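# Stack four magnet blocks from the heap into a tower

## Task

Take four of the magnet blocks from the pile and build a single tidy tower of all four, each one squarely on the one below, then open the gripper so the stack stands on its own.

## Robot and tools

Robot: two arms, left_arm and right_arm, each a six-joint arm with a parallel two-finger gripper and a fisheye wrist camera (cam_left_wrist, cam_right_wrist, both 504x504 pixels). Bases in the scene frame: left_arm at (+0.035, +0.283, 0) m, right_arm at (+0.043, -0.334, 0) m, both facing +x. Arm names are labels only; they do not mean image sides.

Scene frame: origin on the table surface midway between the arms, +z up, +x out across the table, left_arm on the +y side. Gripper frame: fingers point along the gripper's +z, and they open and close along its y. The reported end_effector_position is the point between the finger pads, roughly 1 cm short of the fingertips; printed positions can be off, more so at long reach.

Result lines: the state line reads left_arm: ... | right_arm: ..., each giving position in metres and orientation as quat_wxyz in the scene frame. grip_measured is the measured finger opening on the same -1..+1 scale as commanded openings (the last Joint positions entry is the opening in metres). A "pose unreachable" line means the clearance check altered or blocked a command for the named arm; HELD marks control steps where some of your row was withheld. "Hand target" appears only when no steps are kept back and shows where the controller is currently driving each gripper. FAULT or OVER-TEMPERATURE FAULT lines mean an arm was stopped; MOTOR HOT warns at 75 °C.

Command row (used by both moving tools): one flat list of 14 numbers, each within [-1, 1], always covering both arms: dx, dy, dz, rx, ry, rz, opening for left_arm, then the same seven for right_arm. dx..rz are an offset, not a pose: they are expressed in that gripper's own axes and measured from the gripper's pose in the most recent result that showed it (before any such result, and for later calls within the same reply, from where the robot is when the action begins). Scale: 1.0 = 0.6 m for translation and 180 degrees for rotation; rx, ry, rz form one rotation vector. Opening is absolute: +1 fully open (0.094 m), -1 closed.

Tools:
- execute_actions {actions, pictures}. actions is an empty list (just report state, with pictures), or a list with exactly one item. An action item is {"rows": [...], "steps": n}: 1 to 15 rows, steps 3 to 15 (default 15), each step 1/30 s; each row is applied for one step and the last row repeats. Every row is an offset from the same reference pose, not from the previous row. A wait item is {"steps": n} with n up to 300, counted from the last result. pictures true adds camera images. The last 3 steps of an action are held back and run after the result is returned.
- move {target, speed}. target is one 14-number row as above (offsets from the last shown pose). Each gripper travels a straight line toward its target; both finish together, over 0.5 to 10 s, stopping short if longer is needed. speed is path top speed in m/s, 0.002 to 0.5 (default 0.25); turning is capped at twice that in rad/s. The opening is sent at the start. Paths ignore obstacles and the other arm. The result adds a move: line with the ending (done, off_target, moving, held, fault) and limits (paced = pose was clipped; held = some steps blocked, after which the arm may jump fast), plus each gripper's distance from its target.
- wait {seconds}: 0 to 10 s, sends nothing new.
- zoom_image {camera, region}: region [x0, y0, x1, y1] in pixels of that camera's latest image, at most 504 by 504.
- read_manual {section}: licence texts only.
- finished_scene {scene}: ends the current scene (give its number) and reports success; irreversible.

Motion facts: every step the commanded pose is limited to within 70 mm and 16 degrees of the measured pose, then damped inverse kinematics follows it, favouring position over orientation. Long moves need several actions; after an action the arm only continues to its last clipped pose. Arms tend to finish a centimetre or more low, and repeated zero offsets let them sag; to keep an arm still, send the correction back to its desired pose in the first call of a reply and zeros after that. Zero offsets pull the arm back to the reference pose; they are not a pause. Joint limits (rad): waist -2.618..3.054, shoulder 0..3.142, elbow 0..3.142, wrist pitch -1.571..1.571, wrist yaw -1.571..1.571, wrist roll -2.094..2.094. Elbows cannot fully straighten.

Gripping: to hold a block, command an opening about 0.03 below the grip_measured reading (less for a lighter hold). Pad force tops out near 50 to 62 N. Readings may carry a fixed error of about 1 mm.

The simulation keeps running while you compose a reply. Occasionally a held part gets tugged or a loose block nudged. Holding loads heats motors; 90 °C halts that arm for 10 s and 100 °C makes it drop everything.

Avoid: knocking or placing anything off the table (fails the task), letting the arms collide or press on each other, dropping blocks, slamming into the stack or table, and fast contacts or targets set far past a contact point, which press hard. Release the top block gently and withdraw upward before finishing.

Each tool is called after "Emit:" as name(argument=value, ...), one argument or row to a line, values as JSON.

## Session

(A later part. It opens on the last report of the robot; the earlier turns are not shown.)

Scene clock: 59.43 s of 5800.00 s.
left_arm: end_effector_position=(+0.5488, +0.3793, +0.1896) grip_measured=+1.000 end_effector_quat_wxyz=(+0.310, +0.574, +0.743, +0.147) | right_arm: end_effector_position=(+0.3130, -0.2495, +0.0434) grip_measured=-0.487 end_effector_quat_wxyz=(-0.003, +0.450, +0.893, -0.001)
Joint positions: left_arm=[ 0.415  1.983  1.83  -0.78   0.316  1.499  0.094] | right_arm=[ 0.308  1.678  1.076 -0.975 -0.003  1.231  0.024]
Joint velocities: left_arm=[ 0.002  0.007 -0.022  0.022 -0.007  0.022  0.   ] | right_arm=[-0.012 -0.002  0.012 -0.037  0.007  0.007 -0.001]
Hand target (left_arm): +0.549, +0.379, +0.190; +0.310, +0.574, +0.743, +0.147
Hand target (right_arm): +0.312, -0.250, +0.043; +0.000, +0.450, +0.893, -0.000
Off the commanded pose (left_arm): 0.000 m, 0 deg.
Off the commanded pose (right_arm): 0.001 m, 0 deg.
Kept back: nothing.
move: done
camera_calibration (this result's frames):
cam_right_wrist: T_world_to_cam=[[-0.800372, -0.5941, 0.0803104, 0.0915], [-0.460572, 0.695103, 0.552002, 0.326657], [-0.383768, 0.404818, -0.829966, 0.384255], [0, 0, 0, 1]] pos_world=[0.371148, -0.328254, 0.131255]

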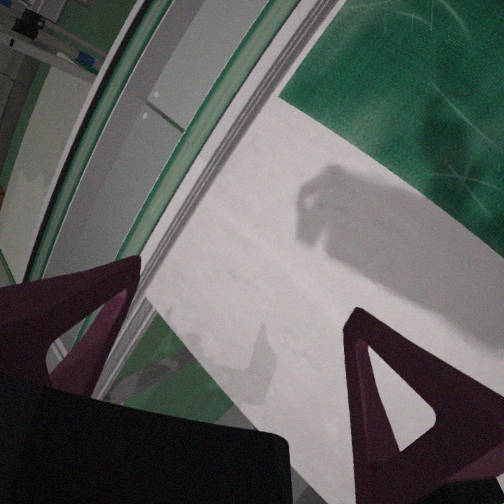

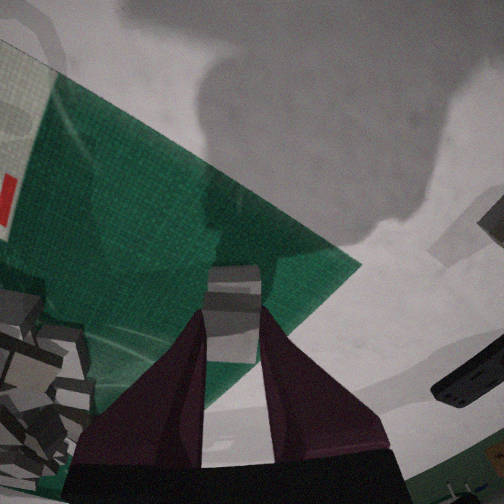

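Aligned. Lower.

Emit:
move(
  target=[0,0,0,0,0,0,1, 0,-0.003,0.019,0,0,0,-0.53],
  speed=0.05,
)

Emit:
zoom_image(
  camera="cam_right_wrist",
  region=[160, 230, 310, 380],
)

Scene clock: 60.37 s of 5800.00 s.
left_arm: end_effector_position=(+0.5488, +0.3793, +0.1896) grip_measured=+1.000 end_effector_quat_wxyz=(+0.310, +0.574, +0.743, +0.147) | right_arm: end_effector_position=(+0.3146, -0.2487, +0.0394) grip_measured=-0.487 end_effector_quat_wxyz=(+0.001, +0.450, +0.893, +0.004)
Joint positions: left_arm=[ 0.415  1.983  1.83  -0.78   0.316  1.499  0.094] | right_arm=[ 0.308  1.678  1.06  -0.945 -0.005  1.231  0.024]
Joint velocities: left_arm=[-0.012 -0.027  0.017 -0.007  0.007 -0.022  0.   ] | right_arm=[-0.007  0.022  0.002  0.022 -0.037 -0.037 -0.001]
Hand target (left_arm): +0.549, +0.379, +0.190; +0.310, +0.574, +0.743, +0.147
Hand target (right_arm): +0.311, -0.251, +0.032; -0.004, +0.450, +0.893, -0.001
Off the commanded pose (left_arm): 0.000 m, 0 deg.
Off the commanded pose (right_arm): 0.008 m, 1 deg.
Kept back: nothing.
move: done
camera_calibration (this result's frames):
cam_right_wrist: T_world_to_cam=[[-0.801281, -0.594497, 0.0672505, 0.0942887], [-0.467357, 0.692137, 0.550022, 0.330516], [-0.373533, 0.409292, -0.832438, 0.379276], [0, 0, 0, 1]] pos_world=[0.371693, -0.327942, 0.127592]

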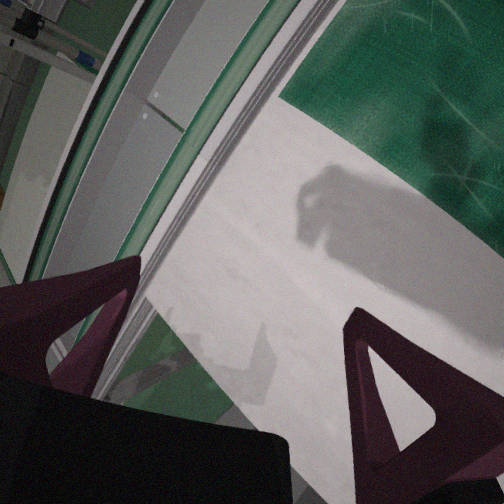

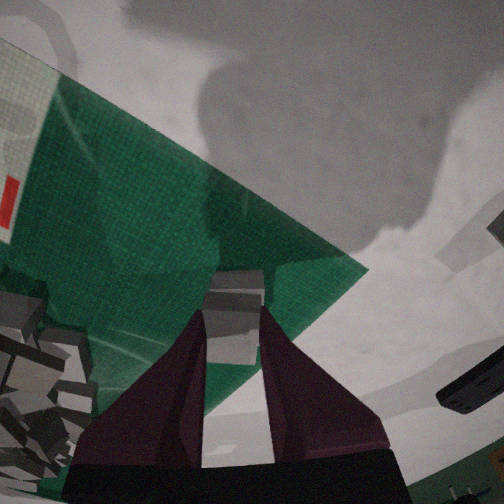

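Region (160, 230, 310, 380) of cam_right_wrist's 504x504 image, scaled by 3.360, with more detail than that image has.

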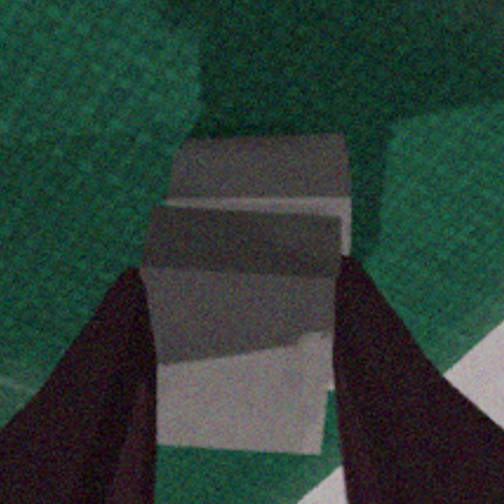

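Emit:
move(
  target=[0,0,0,0,0,0,1, 0,0,0,0,0,0,-0.1],
)

Emit:
move(
  target=[0,0,0,0,0,0,1, 0,0,-0.09,0,0,0,-0.1],
)

Emit:
move(
  target=[0,0,0,0,0,0,1, -0.042,0.25,0.01,-0.008,-0.005,0.19,-0.1],
  speed=0.35,
)

Scene clock: 62.80 s of 5800.00 s.
left_arm: end_effector_position=(+0.5488, +0.3793, +0.1896) grip_measured=+1.000 end_effector_quat_wxyz=(+0.310, +0.574, +0.743, +0.147) | right_arm: end_effector_position=(+0.3146, -0.2487, +0.0394) grip_measured=-0.102 end_effector_quat_wxyz=(+0.001, +0.450, +0.893, +0.004)
Joint positions: left_arm=[ 0.415  1.983  1.83  -0.78   0.316  1.499  0.094] | right_arm=[ 0.308  1.678  1.06  -0.945 -0.005  1.231  0.042]
Joint velocities: left_arm=[-0.017  0.002 -0.002  0.022  0.007 -0.051  0.   ] | right_arm=[-0.027 -0.002 -0.002  0.007  0.066 -0.081  0.001]
Hand target (left_arm): +0.549, +0.379, +0.190; +0.310, +0.574, +0.743, +0.147
Hand target (right_arm): +0.315, -0.249, +0.039; +0.001, +0.450, +0.893, +0.004
Off the commanded pose (left_arm): 0.000 m, 0 deg.
Off the commanded pose (right_arm): 0.000 m, 0 deg.
Kept back: nothing.
move: done
camera_calibration (this result's frames):
cam_right_wrist: T_world_to_cam=[[-0.801271, -0.594524, 0.0671236, 0.0943068], [-0.467297, 0.691935, 0.550327, 0.33038], [-0.373627, 0.409594, -0.832247, 0.37934], [0, 0, 0, 1]] pos_world=[0.371683, -0.327909, 0.127557]

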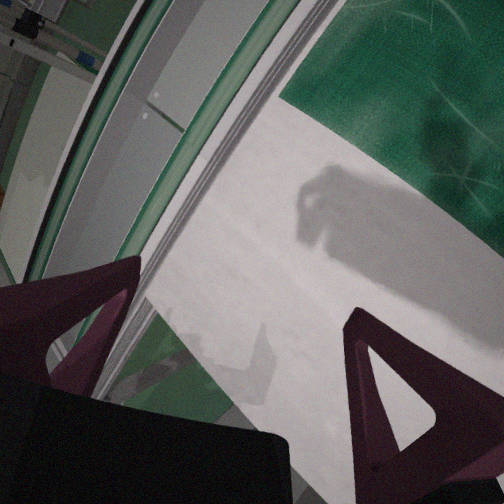

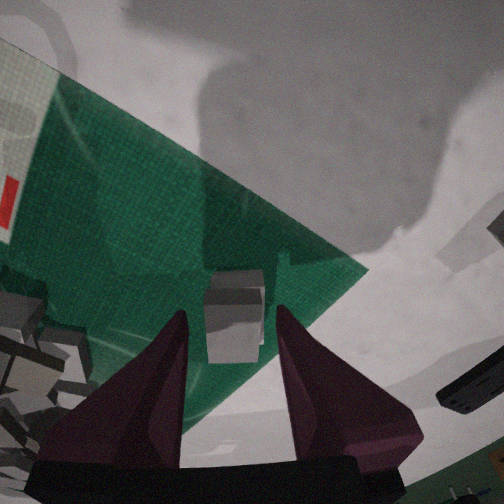

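Scene clock: 63.83 s of 5800.00 s.
left_arm: end_effector_position=(+0.5488, +0.3793, +0.1896) grip_measured=+1.000 end_effector_quat_wxyz=(+0.310, +0.574, +0.743, +0.147) | right_arm: end_effector_position=(+0.3091, -0.2502, +0.0832) grip_measured=-0.102 end_effector_quat_wxyz=(-0.009, +0.450, +0.893, -0.005)
Joint positions: left_arm=[ 0.415  1.983  1.83  -0.78   0.316  1.499  0.094] | right_arm=[ 0.308  1.634  1.192 -1.15  -0.006  1.231  0.042]
Joint velocities: left_arm=[-0.007  0.002  0.012  0.022 -0.037 -0.007  0.   ] | right_arm=[-0.017 -0.022 -0.007 -0.066 -0.037 -0.081  0.002]
Hand target (left_arm): +0.549, +0.379, +0.190; +0.310, +0.574, +0.743, +0.147
Hand target (right_arm): +0.313, -0.248, +0.093; +0.001, +0.450, +0.893, +0.004
Off the commanded pose (left_arm): 0.000 m, 0 deg.
Off the commanded pose (right_arm): 0.012 m, 2 deg.
Kept back: nothing.
move: off_target (right_arm)
camera_calibration (this result's frames):
cam_right_wrist: T_world_to_cam=[[-0.799159, -0.593933, 0.0926758, 0.0834115], [-0.452627, 0.696004, 0.557411, 0.300686], [-0.395567, 0.403512, -0.825048, 0.419012], [0, 0, 0, 1]] pos_world=[0.368505, -0.328814, 0.170369]

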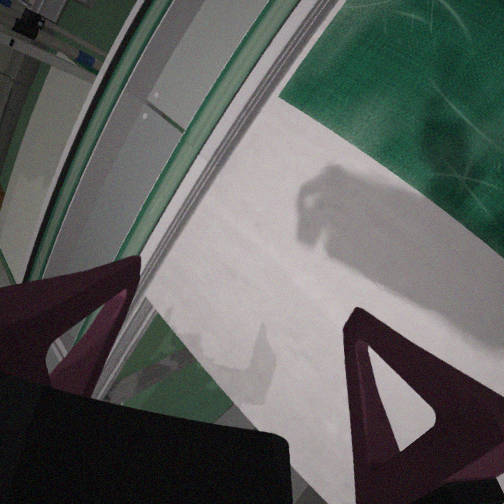

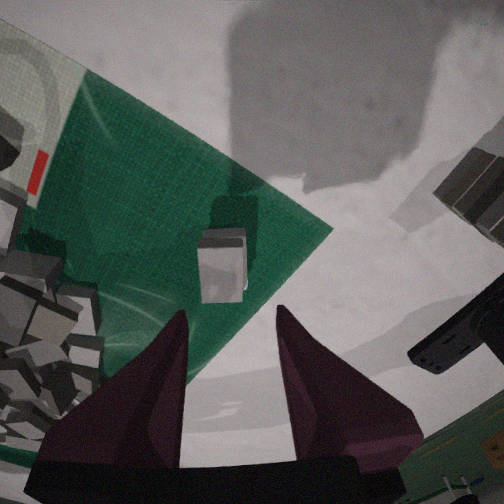

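Scene clock: 65.43 s of 5800.00 s.
left_arm: end_effector_position=(+0.5488, +0.3793, +0.1896) grip_measured=+1.000 end_effector_quat_wxyz=(+0.310, +0.574, +0.743, +0.147) | right_arm: end_effector_position=(+0.4434, -0.1841, +0.0719) grip_measured=-0.102 end_effector_quat_wxyz=(-0.003, +0.693, +0.721, +0.001)
Joint positions: left_arm=[ 0.415  1.983  1.83  -0.78   0.316  1.499  0.094] | right_arm=[ 0.363  2.201  1.914 -1.285 -0.007  1.884  0.042]
Joint velocities: left_arm=[-0.007 -0.017  0.002  0.095 -0.007  0.037  0.   ] | right_arm=[-0.007  0.002  0.007 -0.051 -0.037  0.007  0.001]
Hand target (left_arm): +0.549, +0.379, +0.190; +0.310, +0.574, +0.743, +0.147
Hand target (right_arm): +0.446, -0.182, +0.077; +0.005, +0.692, +0.722, -0.000
Off the commanded pose (left_arm): 0.000 m, 0 deg.
Off the commanded pose (right_arm): 0.004 m, 1 deg.
Kept back: nothing.
move: done
camera_calibration (this result's frames):
cam_right_wrist: T_world_to_cam=[[-0.996104, -0.0407631, 0.0781968, 0.421249], [0.0093692, 0.832808, 0.553482, 0.142363], [-0.0876846, 0.552058, -0.829182, 0.327307], [0, 0, 0, 1]] pos_world=[0.446974, -0.282083, 0.159661]

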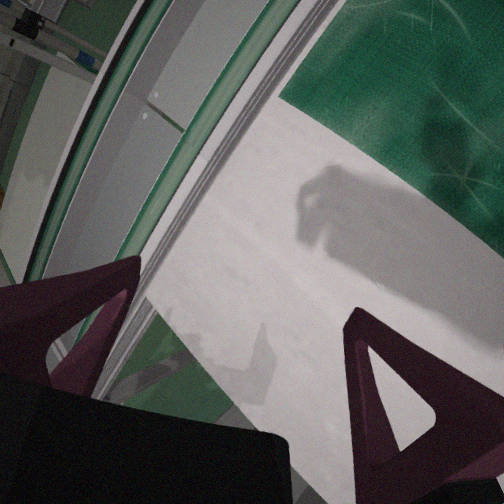

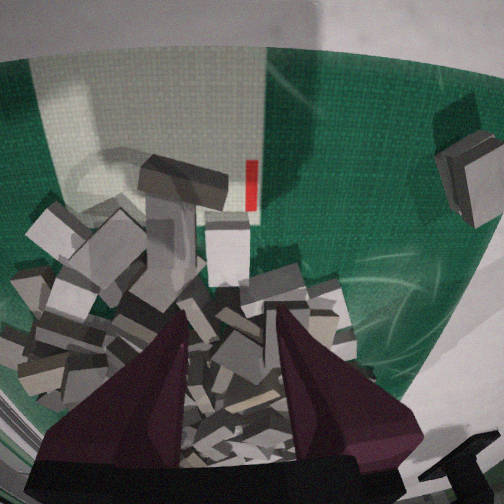

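Emit:
move(
  target=[0,0,0,0,0,0,1, -0.004,0.002,0.053,0,0,0,-0.3],
  speed=0.12,
)

Emit:
zoom_image(
  camera="cam_right_wrist",
  region=[130, 200, 350, 420],
)

Scene clock: 66.60 s of 5800.00 s.
left_arm: end_effector_position=(+0.5488, +0.3793, +0.1896) grip_measured=+1.000 end_effector_quat_wxyz=(+0.310, +0.574, +0.743, +0.147) | right_arm: end_effector_position=(+0.4466, -0.1829, +0.0429) grip_measured=-0.298 end_effector_quat_wxyz=(-0.002, +0.693, +0.721, +0.005)
Joint positions: left_arm=[ 0.415  1.983  1.83  -0.78   0.316  1.499  0.094] | right_arm=[ 0.363  2.218  1.827 -1.171 -0.008  1.884  0.033]
Joint velocities: left_arm=[-0.007 -0.012 -0.012  0.037  0.037  0.022  0.   ] | right_arm=[ 0.002 -0.022 -0.017  0.007  0.037 -0.081 -0.001]
Hand target (left_arm): +0.549, +0.379, +0.190; +0.310, +0.574, +0.743, +0.147
Hand target (right_arm): +0.445, -0.187, +0.040; -0.003, +0.693, +0.721, +0.002
Off the commanded pose (left_arm): 0.000 m, 0 deg.
Off the commanded pose (right_arm): 0.005 m, 1 deg.
Kept back: nothing.
move: done
camera_calibration (this result's frames):
cam_right_wrist: T_world_to_cam=[[-0.996729, -0.0410251, 0.0696246, 0.427322], [0.00467375, 0.830852, 0.556473, 0.159006], [-0.0806771, 0.554979, -0.827943, 0.300144], [0, 0, 0, 1]] pos_world=[0.449396, -0.281153, 0.130268]

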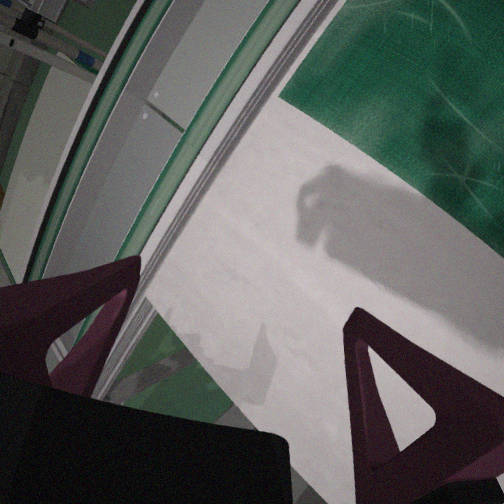

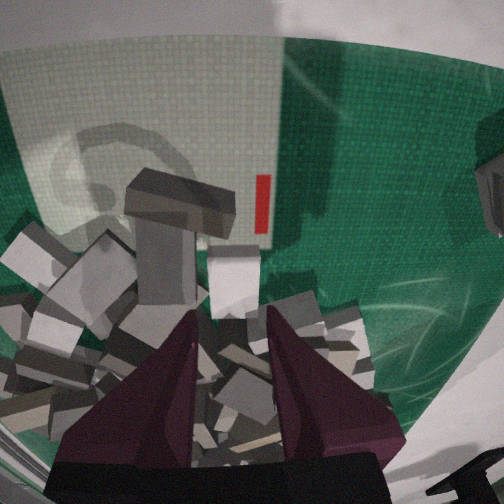

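Region (130, 200, 350, 420) of cam_right_wrist's 504x504 image, scaled by 2.291, with more detail than that image has.

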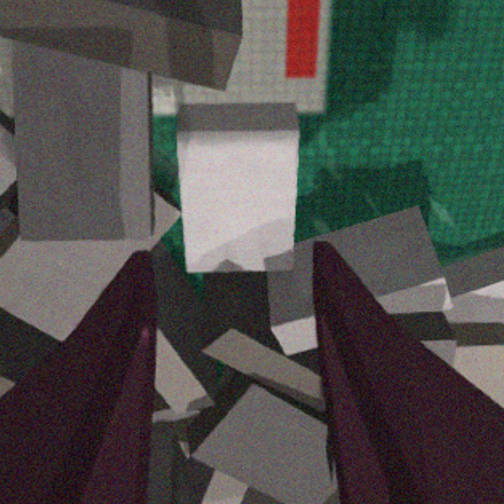

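Emit:
move(
  target=[0,0,0,0,0,0,1, -0.02,-0.006,0.008,0,0,0,-0.3],
  speed=0.1,
)

Scene clock: 67.60 s of 5800.00 s.
left_arm: end_effector_position=(+0.5488, +0.3793, +0.1896) grip_measured=+1.000 end_effector_quat_wxyz=(+0.310, +0.574, +0.743, +0.147) | right_arm: end_effector_position=(+0.4427, -0.1893, +0.0307) grip_measured=-0.298 end_effector_quat_wxyz=(-0.007, +0.692, +0.722, +0.000)
Joint positions: left_arm=[ 0.415  1.983  1.83  -0.78   0.316  1.499  0.094] | right_arm=[ 0.35   2.218  1.778 -1.137 -0.013  1.867  0.033]
Joint velocities: left_arm=[-0.012  0.012  0.007  0.022 -0.051 -0.051  0.   ] | right_arm=[-0.012  0.012 -0.007  0.037 -0.022 -0.007  0.   ]
Hand target (left_arm): +0.549, +0.379, +0.190; +0.310, +0.574, +0.743, +0.147
Hand target (right_arm): +0.443, -0.195, +0.038; -0.002, +0.693, +0.721, +0.006
Off the commanded pose (left_arm): 0.000 m, 0 deg.
Off the commanded pose (right_arm): 0.009 m, 1 deg.
Kept back: nothing.
move: done
camera_calibration (this result's frames):
cam_right_wrist: T_world_to_cam=[[-0.995372, -0.0444509, 0.0852001, 0.422338], [0.0105182, 0.830871, 0.556366, 0.168543], [-0.0955213, 0.554687, -0.826558, 0.299853], [0, 0, 0, 1]] pos_world=[0.447253, -0.287588, 0.118091]

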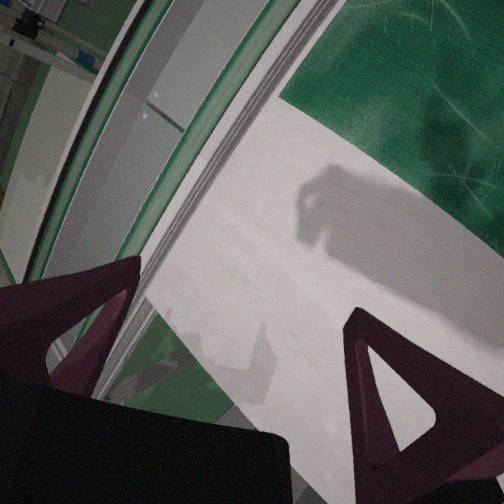

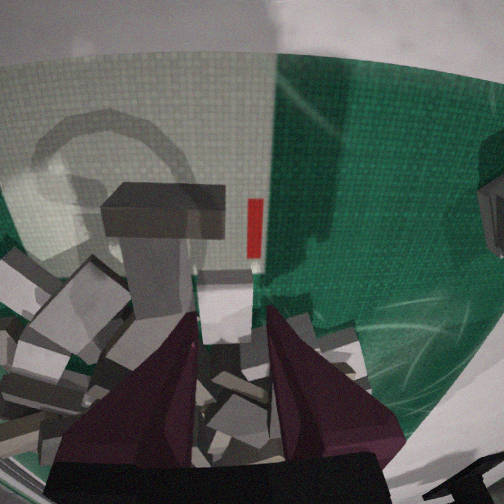

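Emit:
move(
  target=[0,0,0,0,0,0,1, 0,0.004,0.024,0,0,0,-0.26],
  speed=0.08,
)

Emit:
zoom_image(
  camera="cam_right_wrist",
  region=[130, 200, 350, 420],
)

Scene clock: 68.53 s of 5800.00 s.
left_arm: end_effector_position=(+0.5488, +0.3793, +0.1896) grip_measured=+1.000 end_effector_quat_wxyz=(+0.310, +0.574, +0.743, +0.147) | right_arm: end_effector_position=(+0.4487, -0.1866, +0.0269) grip_measured=-0.262 end_effector_quat_wxyz=(-0.004, +0.691, +0.722, +0.010)
Joint positions: left_arm=[ 0.415  1.983  1.83  -0.78   0.316  1.499  0.094] | right_arm=[ 0.35   2.228  1.778 -1.108 -0.016  1.867  0.035]
Joint velocities: left_arm=[ 0.002 -0.002 -0.012 -0.11  -0.037  0.051  0.   ] | right_arm=[ 0.002  0.007  0.007  0.007 -0.007  0.022  0.   ]
Hand target (left_arm): +0.549, +0.379, +0.190; +0.310, +0.574, +0.743, +0.147
Hand target (right_arm): +0.445, -0.189, +0.017; -0.007, +0.692, +0.722, -0.000
Off the commanded pose (left_arm): 0.000 m, 0 deg.
Off the commanded pose (right_arm): 0.011 m, 1 deg.
Kept back: nothing.
move: off_target (right_arm)
camera_calibration (this result's frames):
cam_right_wrist: T_world_to_cam=[[-0.996726, -0.0455729, 0.0667876, 0.429635], [0.0000772472, 0.825483, 0.564426, 0.171853], [-0.0808546, 0.562584, -0.822777, 0.290531], [0, 0, 0, 1]] pos_world=[0.451706, -0.28573, 0.113349]

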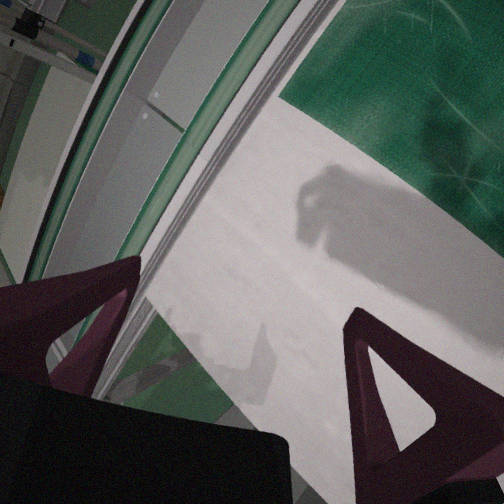

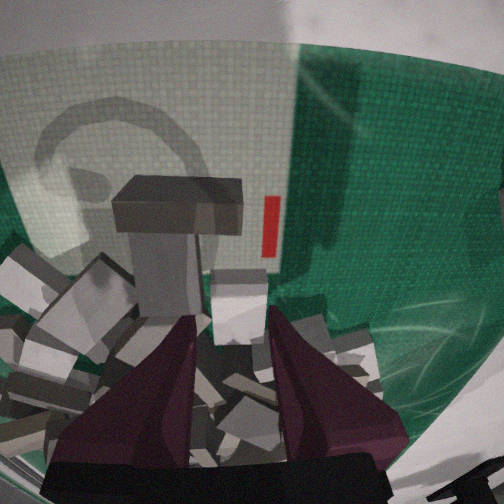

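Region (130, 200, 350, 420) of cam_right_wrist's 504x504 image, scaled by 2.291, with more detail than that image has.

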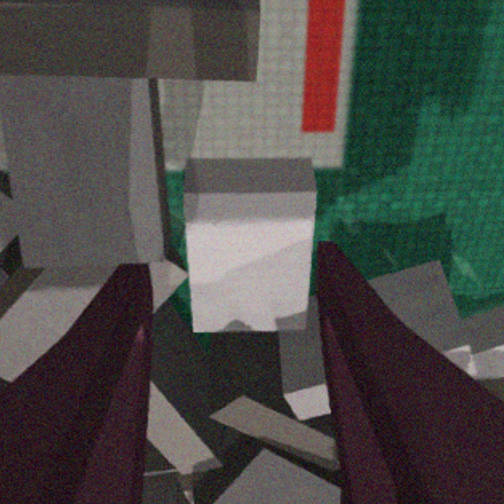

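Emit:
execute_actions(
  actions=[
    {"rows":[[0,0,0,0,0,0,1,-0.004,-0.003,0,0.002,0,0,-0.32],[0,0,0,0,0,0,1,-0.008,-0.006,0,0.004,0,0,-0.32],[0,0,0,0,0,0,1,-0.012,-0.008,0.0,0.004,0,0,-0.32],[0,0,0,0,0,0,1,-0.014,-0.008,0.003,0.004,0,0,-0.32],[0,0,0,0,0,0,1,-0.014,-0.008,0.006,0.004,0,0,-0.32],[0,0,0,0,0,0,1,-0.014,-0.008,0.009,0.004,0,0,-0.32],[0,0,0,0,0,0,1,-0.014,-0.008,0.012,0.004,0,0,-0.32],[0,0,0,0,0,0,1,-0.014,-0.008,0.015,0.004,0,0,-0.32]],"steps":15},
  ],
)

Emit:
wait(
  seconds=0.2,
)

Emit:
zoom_image(
  camera="cam_right_wrist",
  region=[130, 200, 350, 420],
)

Scene clock: 69.10 s of 5800.00 s.
left_arm: end_effector_position=(+0.5488, +0.3793, +0.1896) grip_measured=+1.000 end_effector_quat_wxyz=(+0.310, +0.574, +0.743, +0.147) | right_arm: end_effector_position=(+0.4486, -0.1872, +0.0256) grip_measured=-0.318 end_effector_quat_wxyz=(-0.006, +0.690, +0.724, +0.015)
Joint positions: left_arm=[ 0.415  1.983  1.83  -0.78   0.316  1.499  0.094] | right_arm=[ 0.345  2.22   1.76  -1.089 -0.024  1.858  0.032]
Joint velocities: left_arm=[-0.007 -0.002 -0.007  0.007  0.007  0.022  0.   ] | right_arm=[-0.012 -0.007 -0.012  0.081 -0.095  0.051 -0.001]
Steps of this call (steps 1 to 5: nothing new was sent; steps 6 to 17: the first 12 steps of this action). Readings (end_effector_position):
6: left_arm (+0.5488, +0.3793, +0.1896) | right_arm (+0.4488, -0.1866, +0.0269)
7: left_arm (+0.5488, +0.3793, +0.1896) | right_arm (+0.4488, -0.1866, +0.0269)
9: left_arm (+0.5488, +0.3793, +0.1896) | right_arm (+0.4486, -0.1870, +0.0263)
13: left_arm (+0.5488, +0.3793, +0.1896) | right_arm (+0.4485, -0.1873, +0.0256)
17: the state above

Scene clock: 69.40 s of 5800.00 s.
left_arm: end_effector_position=(+0.5488, +0.3793, +0.1896) grip_measured=+1.000 end_effector_quat_wxyz=(+0.310, +0.574, +0.743, +0.147) | right_arm: end_effector_position=(+0.4485, -0.1872, +0.0256) grip_measured=-0.318 end_effector_quat_wxyz=(-0.006, +0.689, +0.724, +0.015)
Joint positions: left_arm=[ 0.415  1.983  1.83  -0.78   0.316  1.499  0.094] | right_arm=[ 0.345  2.219  1.759 -1.088 -0.024  1.856  0.032]
Joint velocities: left_arm=[-0.002  0.007 -0.002  0.051  0.022  0.051  0.   ] | right_arm=[ 0.002 -0.017 -0.002  0.022  0.051 -0.037  0.002]
Hand target (left_arm): +0.549, +0.379, +0.190; +0.310, +0.574, +0.743, +0.147
Hand target (right_arm): +0.444, -0.195, +0.018; -0.009, +0.691, +0.722, +0.005
Off the commanded pose (left_arm): 0.000 m, 0 deg.
Off the commanded pose (right_arm): 0.012 m, 1 deg.
Kept back: nothing.
Steps of this call (steps 1 to 3: the last 3 steps of your previous action; steps 4 to 9: nothing new was sent). Readings (end_effector_position):
1: left_arm (+0.5488, +0.3793, +0.1896) | right_arm (+0.4485, -0.1872, +0.0255)
2: left_arm (+0.5488, +0.3793, +0.1896) | right_arm (+0.4485, -0.1872, +0.0255)
4: left_arm (+0.5488, +0.3793, +0.1896) | right_arm (+0.4486, -0.1872, +0.0255)
8: left_arm (+0.5488, +0.3793, +0.1896) | right_arm (+0.4485, -0.1872, +0.0254)
9: the state above
camera_calibration (this result's frames):
cam_right_wrist: T_world_to_cam=[[-0.996762, -0.052092, 0.0612554, 0.42847], [-0.00761411, 0.819509, 0.573016, 0.175174], [-0.0800489, 0.570694, -0.817252, 0.290767], [0, 0, 0, 1]] pos_world=[0.451692, -0.287176, 0.111006]

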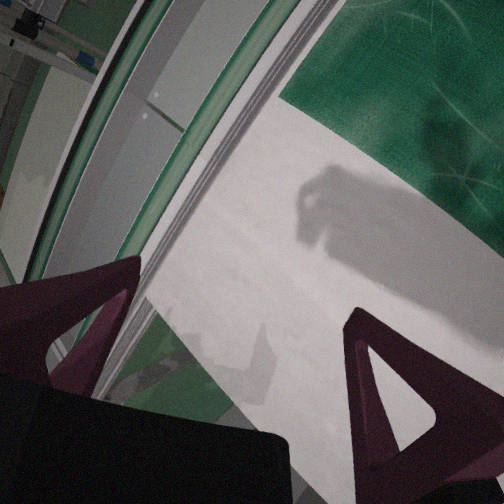

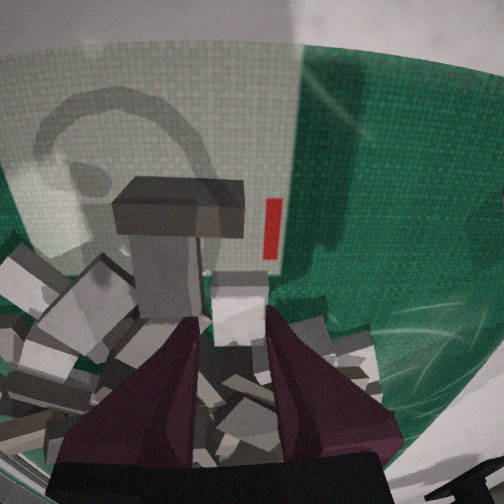

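Region (130, 200, 350, 420) of cam_right_wrist's 504x504 image, scaled by 2.291, with more detail than that image has.

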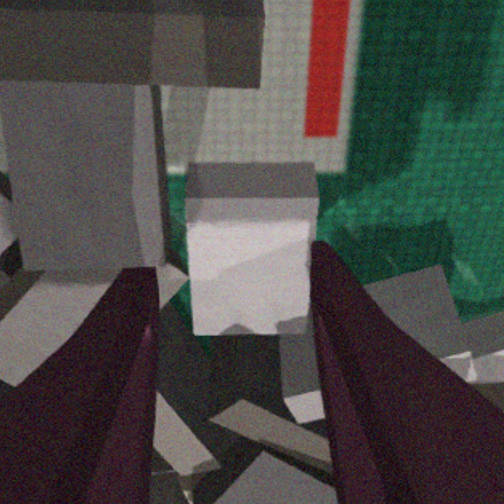

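Emit:
move(
  target=[0,0,0,0,0,0,1, 0,0,-0.04,0,0,0,-0.3],
  speed=0.15,
)

Emit:
move(
  target=[0,0,0,0,0,0,1, -0.022,0,0,0,0,0,-0.33],
  speed=0.1,
)

Scene clock: 70.50 s of 5800.00 s.
left_arm: end_effector_position=(+0.5488, +0.3793, +0.1896) grip_measured=+1.000 end_effector_quat_wxyz=(+0.310, +0.574, +0.743, +0.147) | right_arm: end_effector_position=(+0.4426, -0.1890, +0.0337) grip_measured=-0.302 end_effector_quat_wxyz=(-0.013, +0.689, +0.724, +0.002)
Joint positions: left_arm=[ 0.415  1.983  1.83  -0.78   0.316  1.499  0.094] | right_arm=[ 0.345  2.218  1.79  -1.151 -0.026  1.856  0.033]
Joint velocities: left_arm=[-0.012  0.002  0.017 -0.066  0.022 -0.007  0.   ] | right_arm=[ 0.007 -0.012  0.007 -0.037 -0.037 -0.051 -0.001]
Hand target (left_arm): +0.549, +0.379, +0.190; +0.310, +0.574, +0.743, +0.147
Hand target (right_arm): +0.448, -0.188, +0.049; -0.006, +0.689, +0.724, +0.015
Off the commanded pose (left_arm): 0.000 m, 0 deg.
Off the commanded pose (right_arm): 0.017 m, 2 deg.
Kept back: nothing.
move: off_target (right_arm)
camera_calibration (this result's frames):
cam_right_wrist: T_world_to_cam=[[-0.994542, -0.0514182, 0.09079, 0.42015], [0.00900267, 0.82461, 0.56563, 0.165821], [-0.10395, 0.56336, -0.819646, 0.30728], [0, 0, 0, 1]] pos_world=[0.448306, -0.288244, 0.119922]

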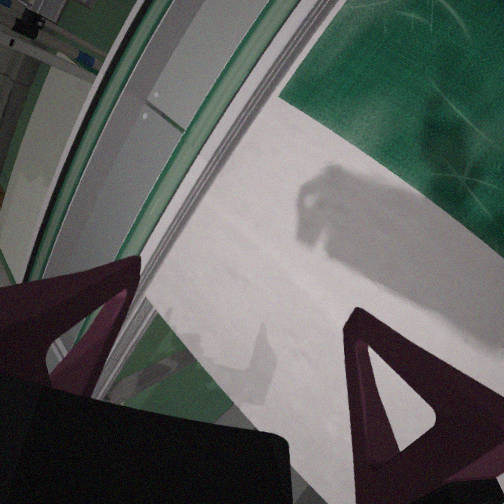

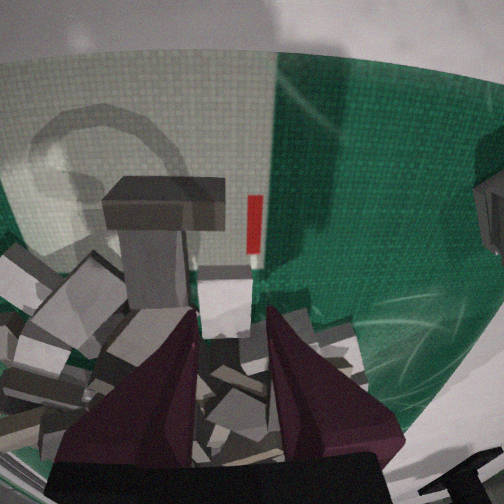

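Scene clock: 71.30 s of 5800.00 s.
left_arm: end_effector_position=(+0.5488, +0.3793, +0.1896) grip_measured=+1.000 end_effector_quat_wxyz=(+0.310, +0.574, +0.743, +0.147) | right_arm: end_effector_position=(+0.4443, -0.1971, +0.0307) grip_measured=-0.328 end_effector_quat_wxyz=(-0.015, +0.689, +0.725, +0.002)
Joint positions: left_arm=[ 0.415  1.983  1.83  -0.78   0.316  1.499  0.094] | right_arm=[ 0.325  2.218  1.778 -1.142 -0.029  1.834  0.032]
Joint velocities: left_arm=[ 0.002  0.007 -0.002  0.022 -0.007  0.037  0.   ] | right_arm=[-0.002 -0.002 -0.007 -0.081 -0.051 -0.081 -0.   ]
Hand target (left_arm): +0.549, +0.379, +0.190; +0.310, +0.574, +0.743, +0.147
Hand target (right_arm): +0.443, -0.202, +0.033; -0.014, +0.689, +0.724, +0.002
Off the commanded pose (left_arm): 0.000 m, 0 deg.
Off the commanded pose (right_arm): 0.006 m, 0 deg.
Kept back: nothing.
move: done
camera_calibration (this result's frames):
cam_right_wrist: T_world_to_cam=[[-0.994221, -0.053132, 0.0932856, 0.421068], [0.0092762, 0.823174, 0.567714, 0.173711], [-0.106954, 0.565298, -0.817924, 0.311215], [0, 0, 0, 1]] pos_world=[0.450309, -0.296551, 0.116652]

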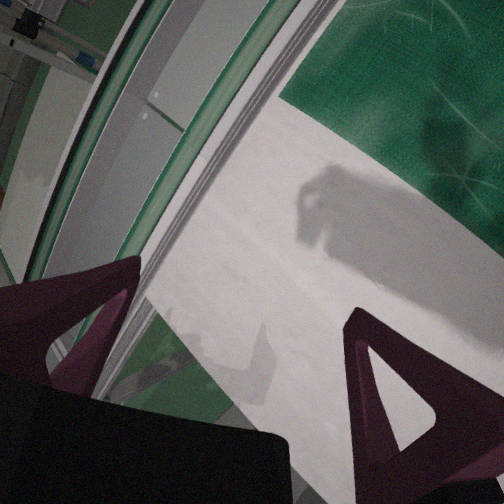

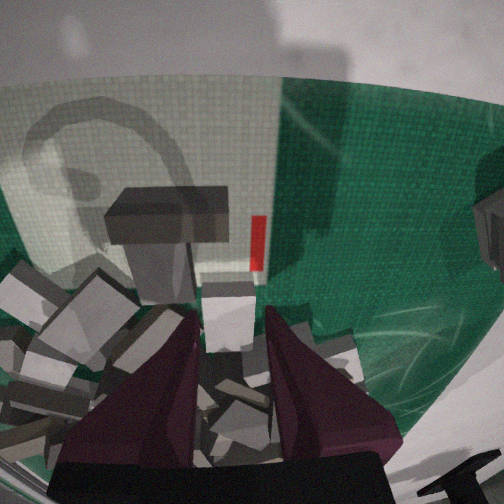

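Emit:
move(
  target=[0,0,0,0,0,0,1, 0,-0.004,0.025,0,0,0,-0.33],
  speed=0.1,
)

Emit:
zoom_image(
  camera="cam_right_wrist",
  region=[130, 200, 350, 420],
)

Scene clock: 72.23 s of 5800.00 s.
left_arm: end_effector_position=(+0.5488, +0.3793, +0.1896) grip_measured=+1.000 end_effector_quat_wxyz=(+0.310, +0.574, +0.743, +0.147) | right_arm: end_effector_position=(+0.4452, -0.1968, +0.0243) grip_measured=-0.328 end_effector_quat_wxyz=(-0.013, +0.688, +0.725, +0.006)
Joint positions: left_arm=[ 0.415  1.983  1.83  -0.78   0.316  1.499  0.094] | right_arm=[ 0.325  2.218  1.752 -1.106 -0.029  1.834  0.032]
Joint velocities: left_arm=[-0.012 -0.002  0.012 -0.022 -0.051 -0.022  0.   ] | right_arm=[-0.002  0.002 -0.002 -0.022 -0.022  0.095 -0.   ]
Hand target (left_arm): +0.549, +0.379, +0.190; +0.310, +0.574, +0.743, +0.147
Hand target (right_arm): +0.442, -0.197, +0.016; -0.015, +0.689, +0.725, +0.002
Off the commanded pose (left_arm): 0.000 m, 0 deg.
Off the commanded pose (right_arm): 0.009 m, 1 deg.
Kept back: nothing.
move: done
camera_calibration (this result's frames):
cam_right_wrist: T_world_to_cam=[[-0.994976, -0.0541833, 0.0841855, 0.422948], [0.00354613, 0.821286, 0.570506, 0.179148], [-0.100052, 0.567938, -0.816968, 0.303285], [0, 0, 0, 1]] pos_world=[0.450533, -0.296462, 0.109963]

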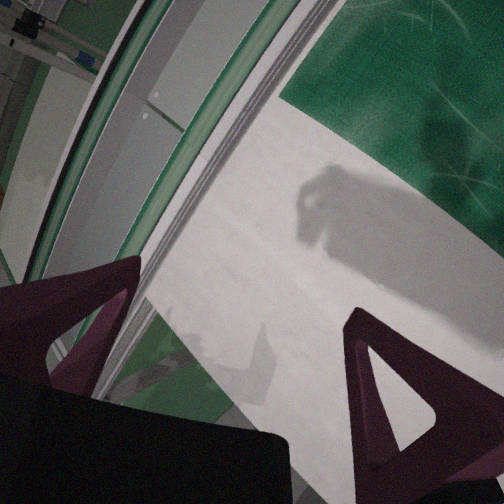

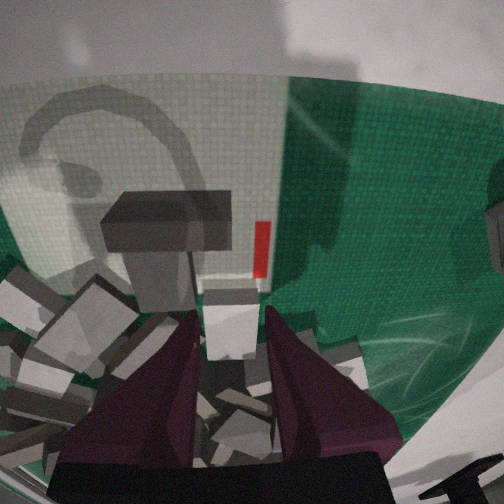

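Region (130, 200, 350, 420) of cam_right_wrist's 504x504 image, scaled by 2.291, with more detail than that image has.

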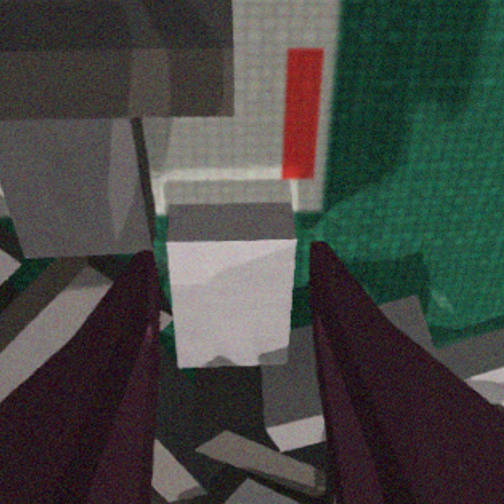

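Centered. A bit lower.

Emit:
move(
  target=[0,0,0,0,0,0,1, 0,-0.004,0.022,0,0,0,-0.33],
  speed=0.1,
)

Emit:
move(
  target=[0,0,0,0,0,0,1, 0,0,0,0,0,0,-0.53],
)

Scene clock: 73.17 s of 5800.00 s.
left_arm: end_effector_position=(+0.5488, +0.3793, +0.1896) grip_measured=+1.000 end_effector_quat_wxyz=(+0.310, +0.574, +0.743, +0.147) | right_arm: end_effector_position=(+0.4450, -0.1967, +0.0234) grip_measured=-0.328 end_effector_quat_wxyz=(-0.012, +0.688, +0.725, +0.009)
Joint positions: left_arm=[ 0.415  1.983  1.83  -0.78   0.316  1.499  0.094] | right_arm=[ 0.325  2.212  1.737 -1.091 -0.029  1.834  0.032]
Joint velocities: left_arm=[-0.012 -0.012 -0.002  0.007 -0.037 -0.022  0.   ] | right_arm=[ 0.007 -0.012  0.012 -0.022  0.051 -0.022 -0.   ]
Hand target (left_arm): +0.549, +0.379, +0.190; +0.310, +0.574, +0.743, +0.147
Hand target (right_arm): +0.443, -0.197, +0.011; -0.013, +0.688, +0.725, +0.006
Off the commanded pose (left_arm): 0.000 m, 0 deg.
Off the commanded pose (right_arm): 0.012 m, 0 deg.
Kept back: nothing.
move: off_target (right_arm)
camera_calibration (this result's frames):
cam_right_wrist: T_world_to_cam=[[-0.995495, -0.0543854, 0.0776696, 0.423235], [-0.000118798, 0.819864, 0.572558, 0.180964], [-0.0948173, 0.569969, -0.816177, 0.300543], [0, 0, 0, 1]] pos_world=[0.449846, -0.296648, 0.108811]

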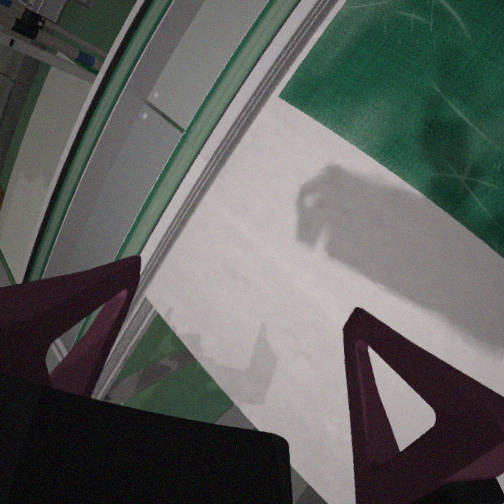

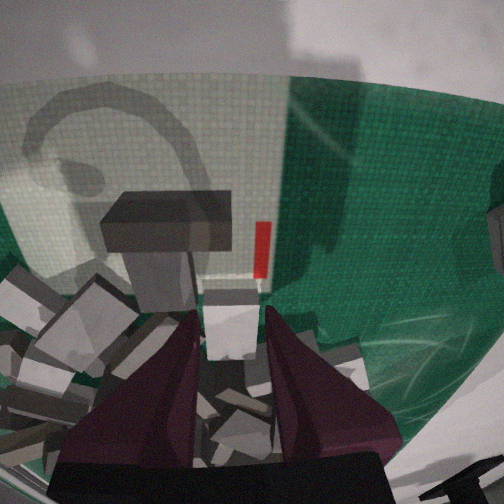

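Scene clock: 73.67 s of 5800.00 s.
left_arm: end_effector_position=(+0.5488, +0.3793, +0.1896) grip_measured=+1.000 end_effector_quat_wxyz=(+0.310, +0.574, +0.743, +0.147) | right_arm: end_effector_position=(+0.4453, -0.1964, +0.0241) grip_measured=-0.527 end_effector_quat_wxyz=(-0.012, +0.688, +0.725, +0.011)
Joint positions: left_arm=[ 0.415  1.983  1.83  -0.78   0.316  1.499  0.094] | right_arm=[ 0.325  2.21   1.737 -1.09  -0.031  1.834  0.022]
Joint velocities: left_arm=[-0.012 -0.007 -0.022 -0.051  0.007  0.007  0.   ] | right_arm=[-0.007  0.007 -0.002  0.081 -0.066 -0.007  0.   ]
Hand target (left_arm): +0.549, +0.379, +0.190; +0.310, +0.574, +0.743, +0.147
Hand target (right_arm): +0.445, -0.197, +0.023; -0.012, +0.688, +0.725, +0.009
Off the commanded pose (left_arm): 0.000 m, 0 deg.
Off the commanded pose (right_arm): 0.001 m, 0 deg.
Kept back: nothing.
move: done
camera_calibration (this result's frames):
cam_right_wrist: T_world_to_cam=[[-0.995661, -0.0545396, 0.0753899, 0.423578], [-0.0013779, 0.818766, 0.574125, 0.180572], [-0.0930393, 0.571531, -0.815289, 0.300524], [0, 0, 0, 1]] pos_world=[0.44995, -0.296503, 0.109409]

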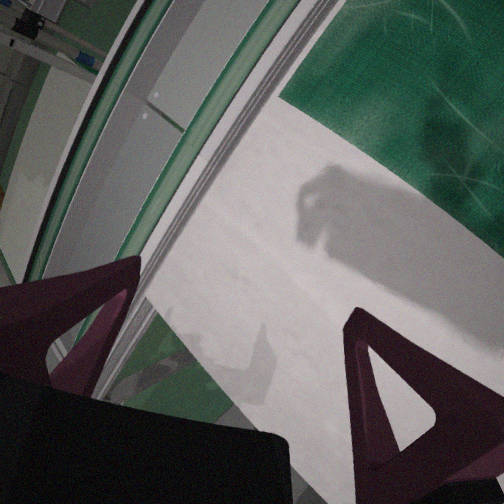

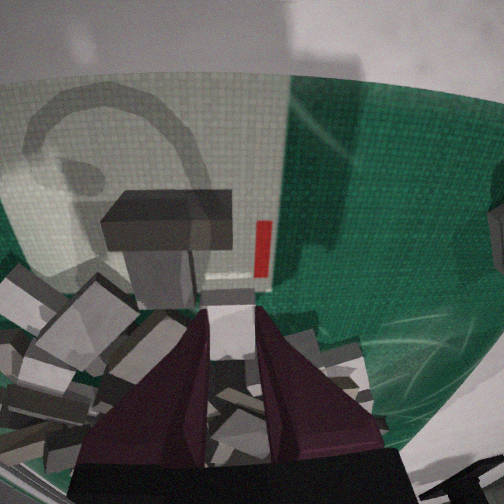

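Emit:
move(
  target=[0,0,0,0,0,0,1, -0.035,-0.02,0.014,0,0,0,-0.6],
  speed=0.05,
)

Scene clock: 74.67 s of 5800.00 s.
left_arm: end_effector_position=(+0.5488, +0.3793, +0.1896) grip_measured=+1.000 end_effector_quat_wxyz=(+0.310, +0.574, +0.743, +0.147) | right_arm: end_effector_position=(+0.4425, -0.2007, +0.0236) grip_measured=-0.597 end_effector_quat_wxyz=(-0.015, +0.683, +0.729, +0.037)
Joint positions: left_arm=[ 0.415  1.983  1.83  -0.78   0.316  1.499  0.094] | right_arm=[ 0.304  2.155  1.644 -1.011 -0.062  1.8    0.019]
Joint velocities: left_arm=[ 0.017  0.012 -0.012  0.022  0.022 -0.037  0.   ] | right_arm=[-0.007  0.007 -0.007  0.051 -0.007  0.037 -0.001]
Hand target (left_arm): +0.549, +0.379, +0.190; +0.310, +0.574, +0.743, +0.147
Hand target (right_arm): +0.434, -0.217, +0.015; -0.012, +0.688, +0.726, +0.011
Off the commanded pose (left_arm): 0.000 m, 0 deg.
Off the commanded pose (right_arm): 0.021 m, 3 deg.
Kept back: nothing.
move: off_target (right_arm)
camera_calibration (this result's frames):
cam_right_wrist: T_world_to_cam=[[-0.996675, -0.070019, 0.0416788, 0.418718], [-0.0303596, 0.793753, 0.607483, 0.191396], [-0.075618, 0.604197, -0.793239, 0.300583], [0, 0, 0, 1]] pos_world=[0.445865, -0.304215, 0.104713]

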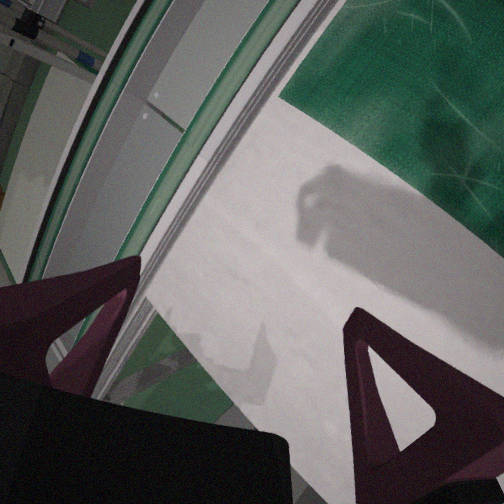

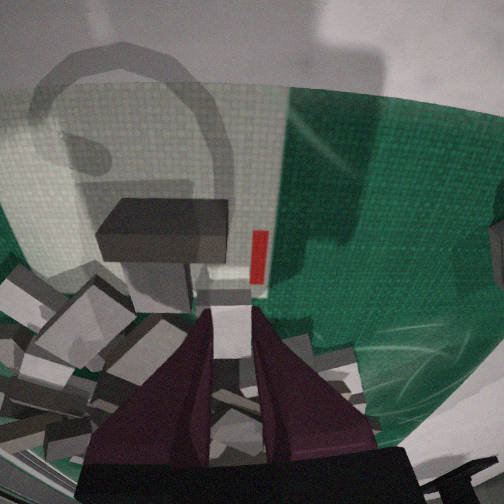

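Emit:
move(
  target=[0,0,0,0,0,0,1, -0.045,-0.016,0.002,0.011,-0.023,0,-0.6],
  speed=0.05,
)

Scene clock: 76.13 s of 5800.00 s.
left_arm: end_effector_position=(+0.5488, +0.3793, +0.1896) grip_measured=+1.000 end_effector_quat_wxyz=(+0.310, +0.574, +0.743, +0.147) | right_arm: end_effector_position=(+0.4429, -0.2078, +0.0236) grip_measured=-0.598 end_effector_quat_wxyz=(-0.011, +0.678, +0.734, +0.032)
Joint positions: left_arm=[ 0.415  1.983  1.83  -0.78   0.316  1.499  0.094] | right_arm=[ 0.292  2.154  1.644 -1.018 -0.052  1.774  0.019]
Joint velocities: left_arm=[ 0.002  0.012 -0.012  0.007  0.022 -0.095  0.   ] | right_arm=[ 0.017 -0.017 -0.022 -0.037 -0.037 -0.022 -0.001]
Hand target (left_arm): +0.549, +0.379, +0.190; +0.310, +0.574, +0.743, +0.147
Hand target (right_arm): +0.435, -0.227, +0.020; -0.001, +0.683, +0.730, -0.000
Off the commanded pose (left_arm): 0.000 m, 0 deg.
Off the commanded pose (right_arm): 0.022 m, 4 deg.
Kept back: nothing.
move: off_target (right_arm)
camera_calibration (this result's frames):
cam_right_wrist: T_world_to_cam=[[-0.995571, -0.083008, 0.0441445, 0.415398], [-0.0402662, 0.800763, 0.597627, 0.203127], [-0.084957, 0.593202, -0.800558, 0.306968], [0, 0, 0, 1]] pos_world=[0.447817, -0.31027, 0.106014]

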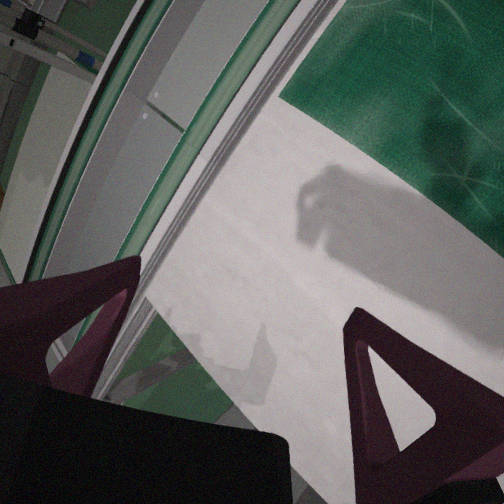

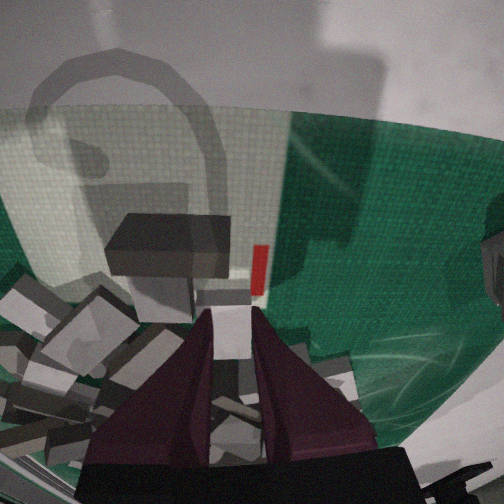

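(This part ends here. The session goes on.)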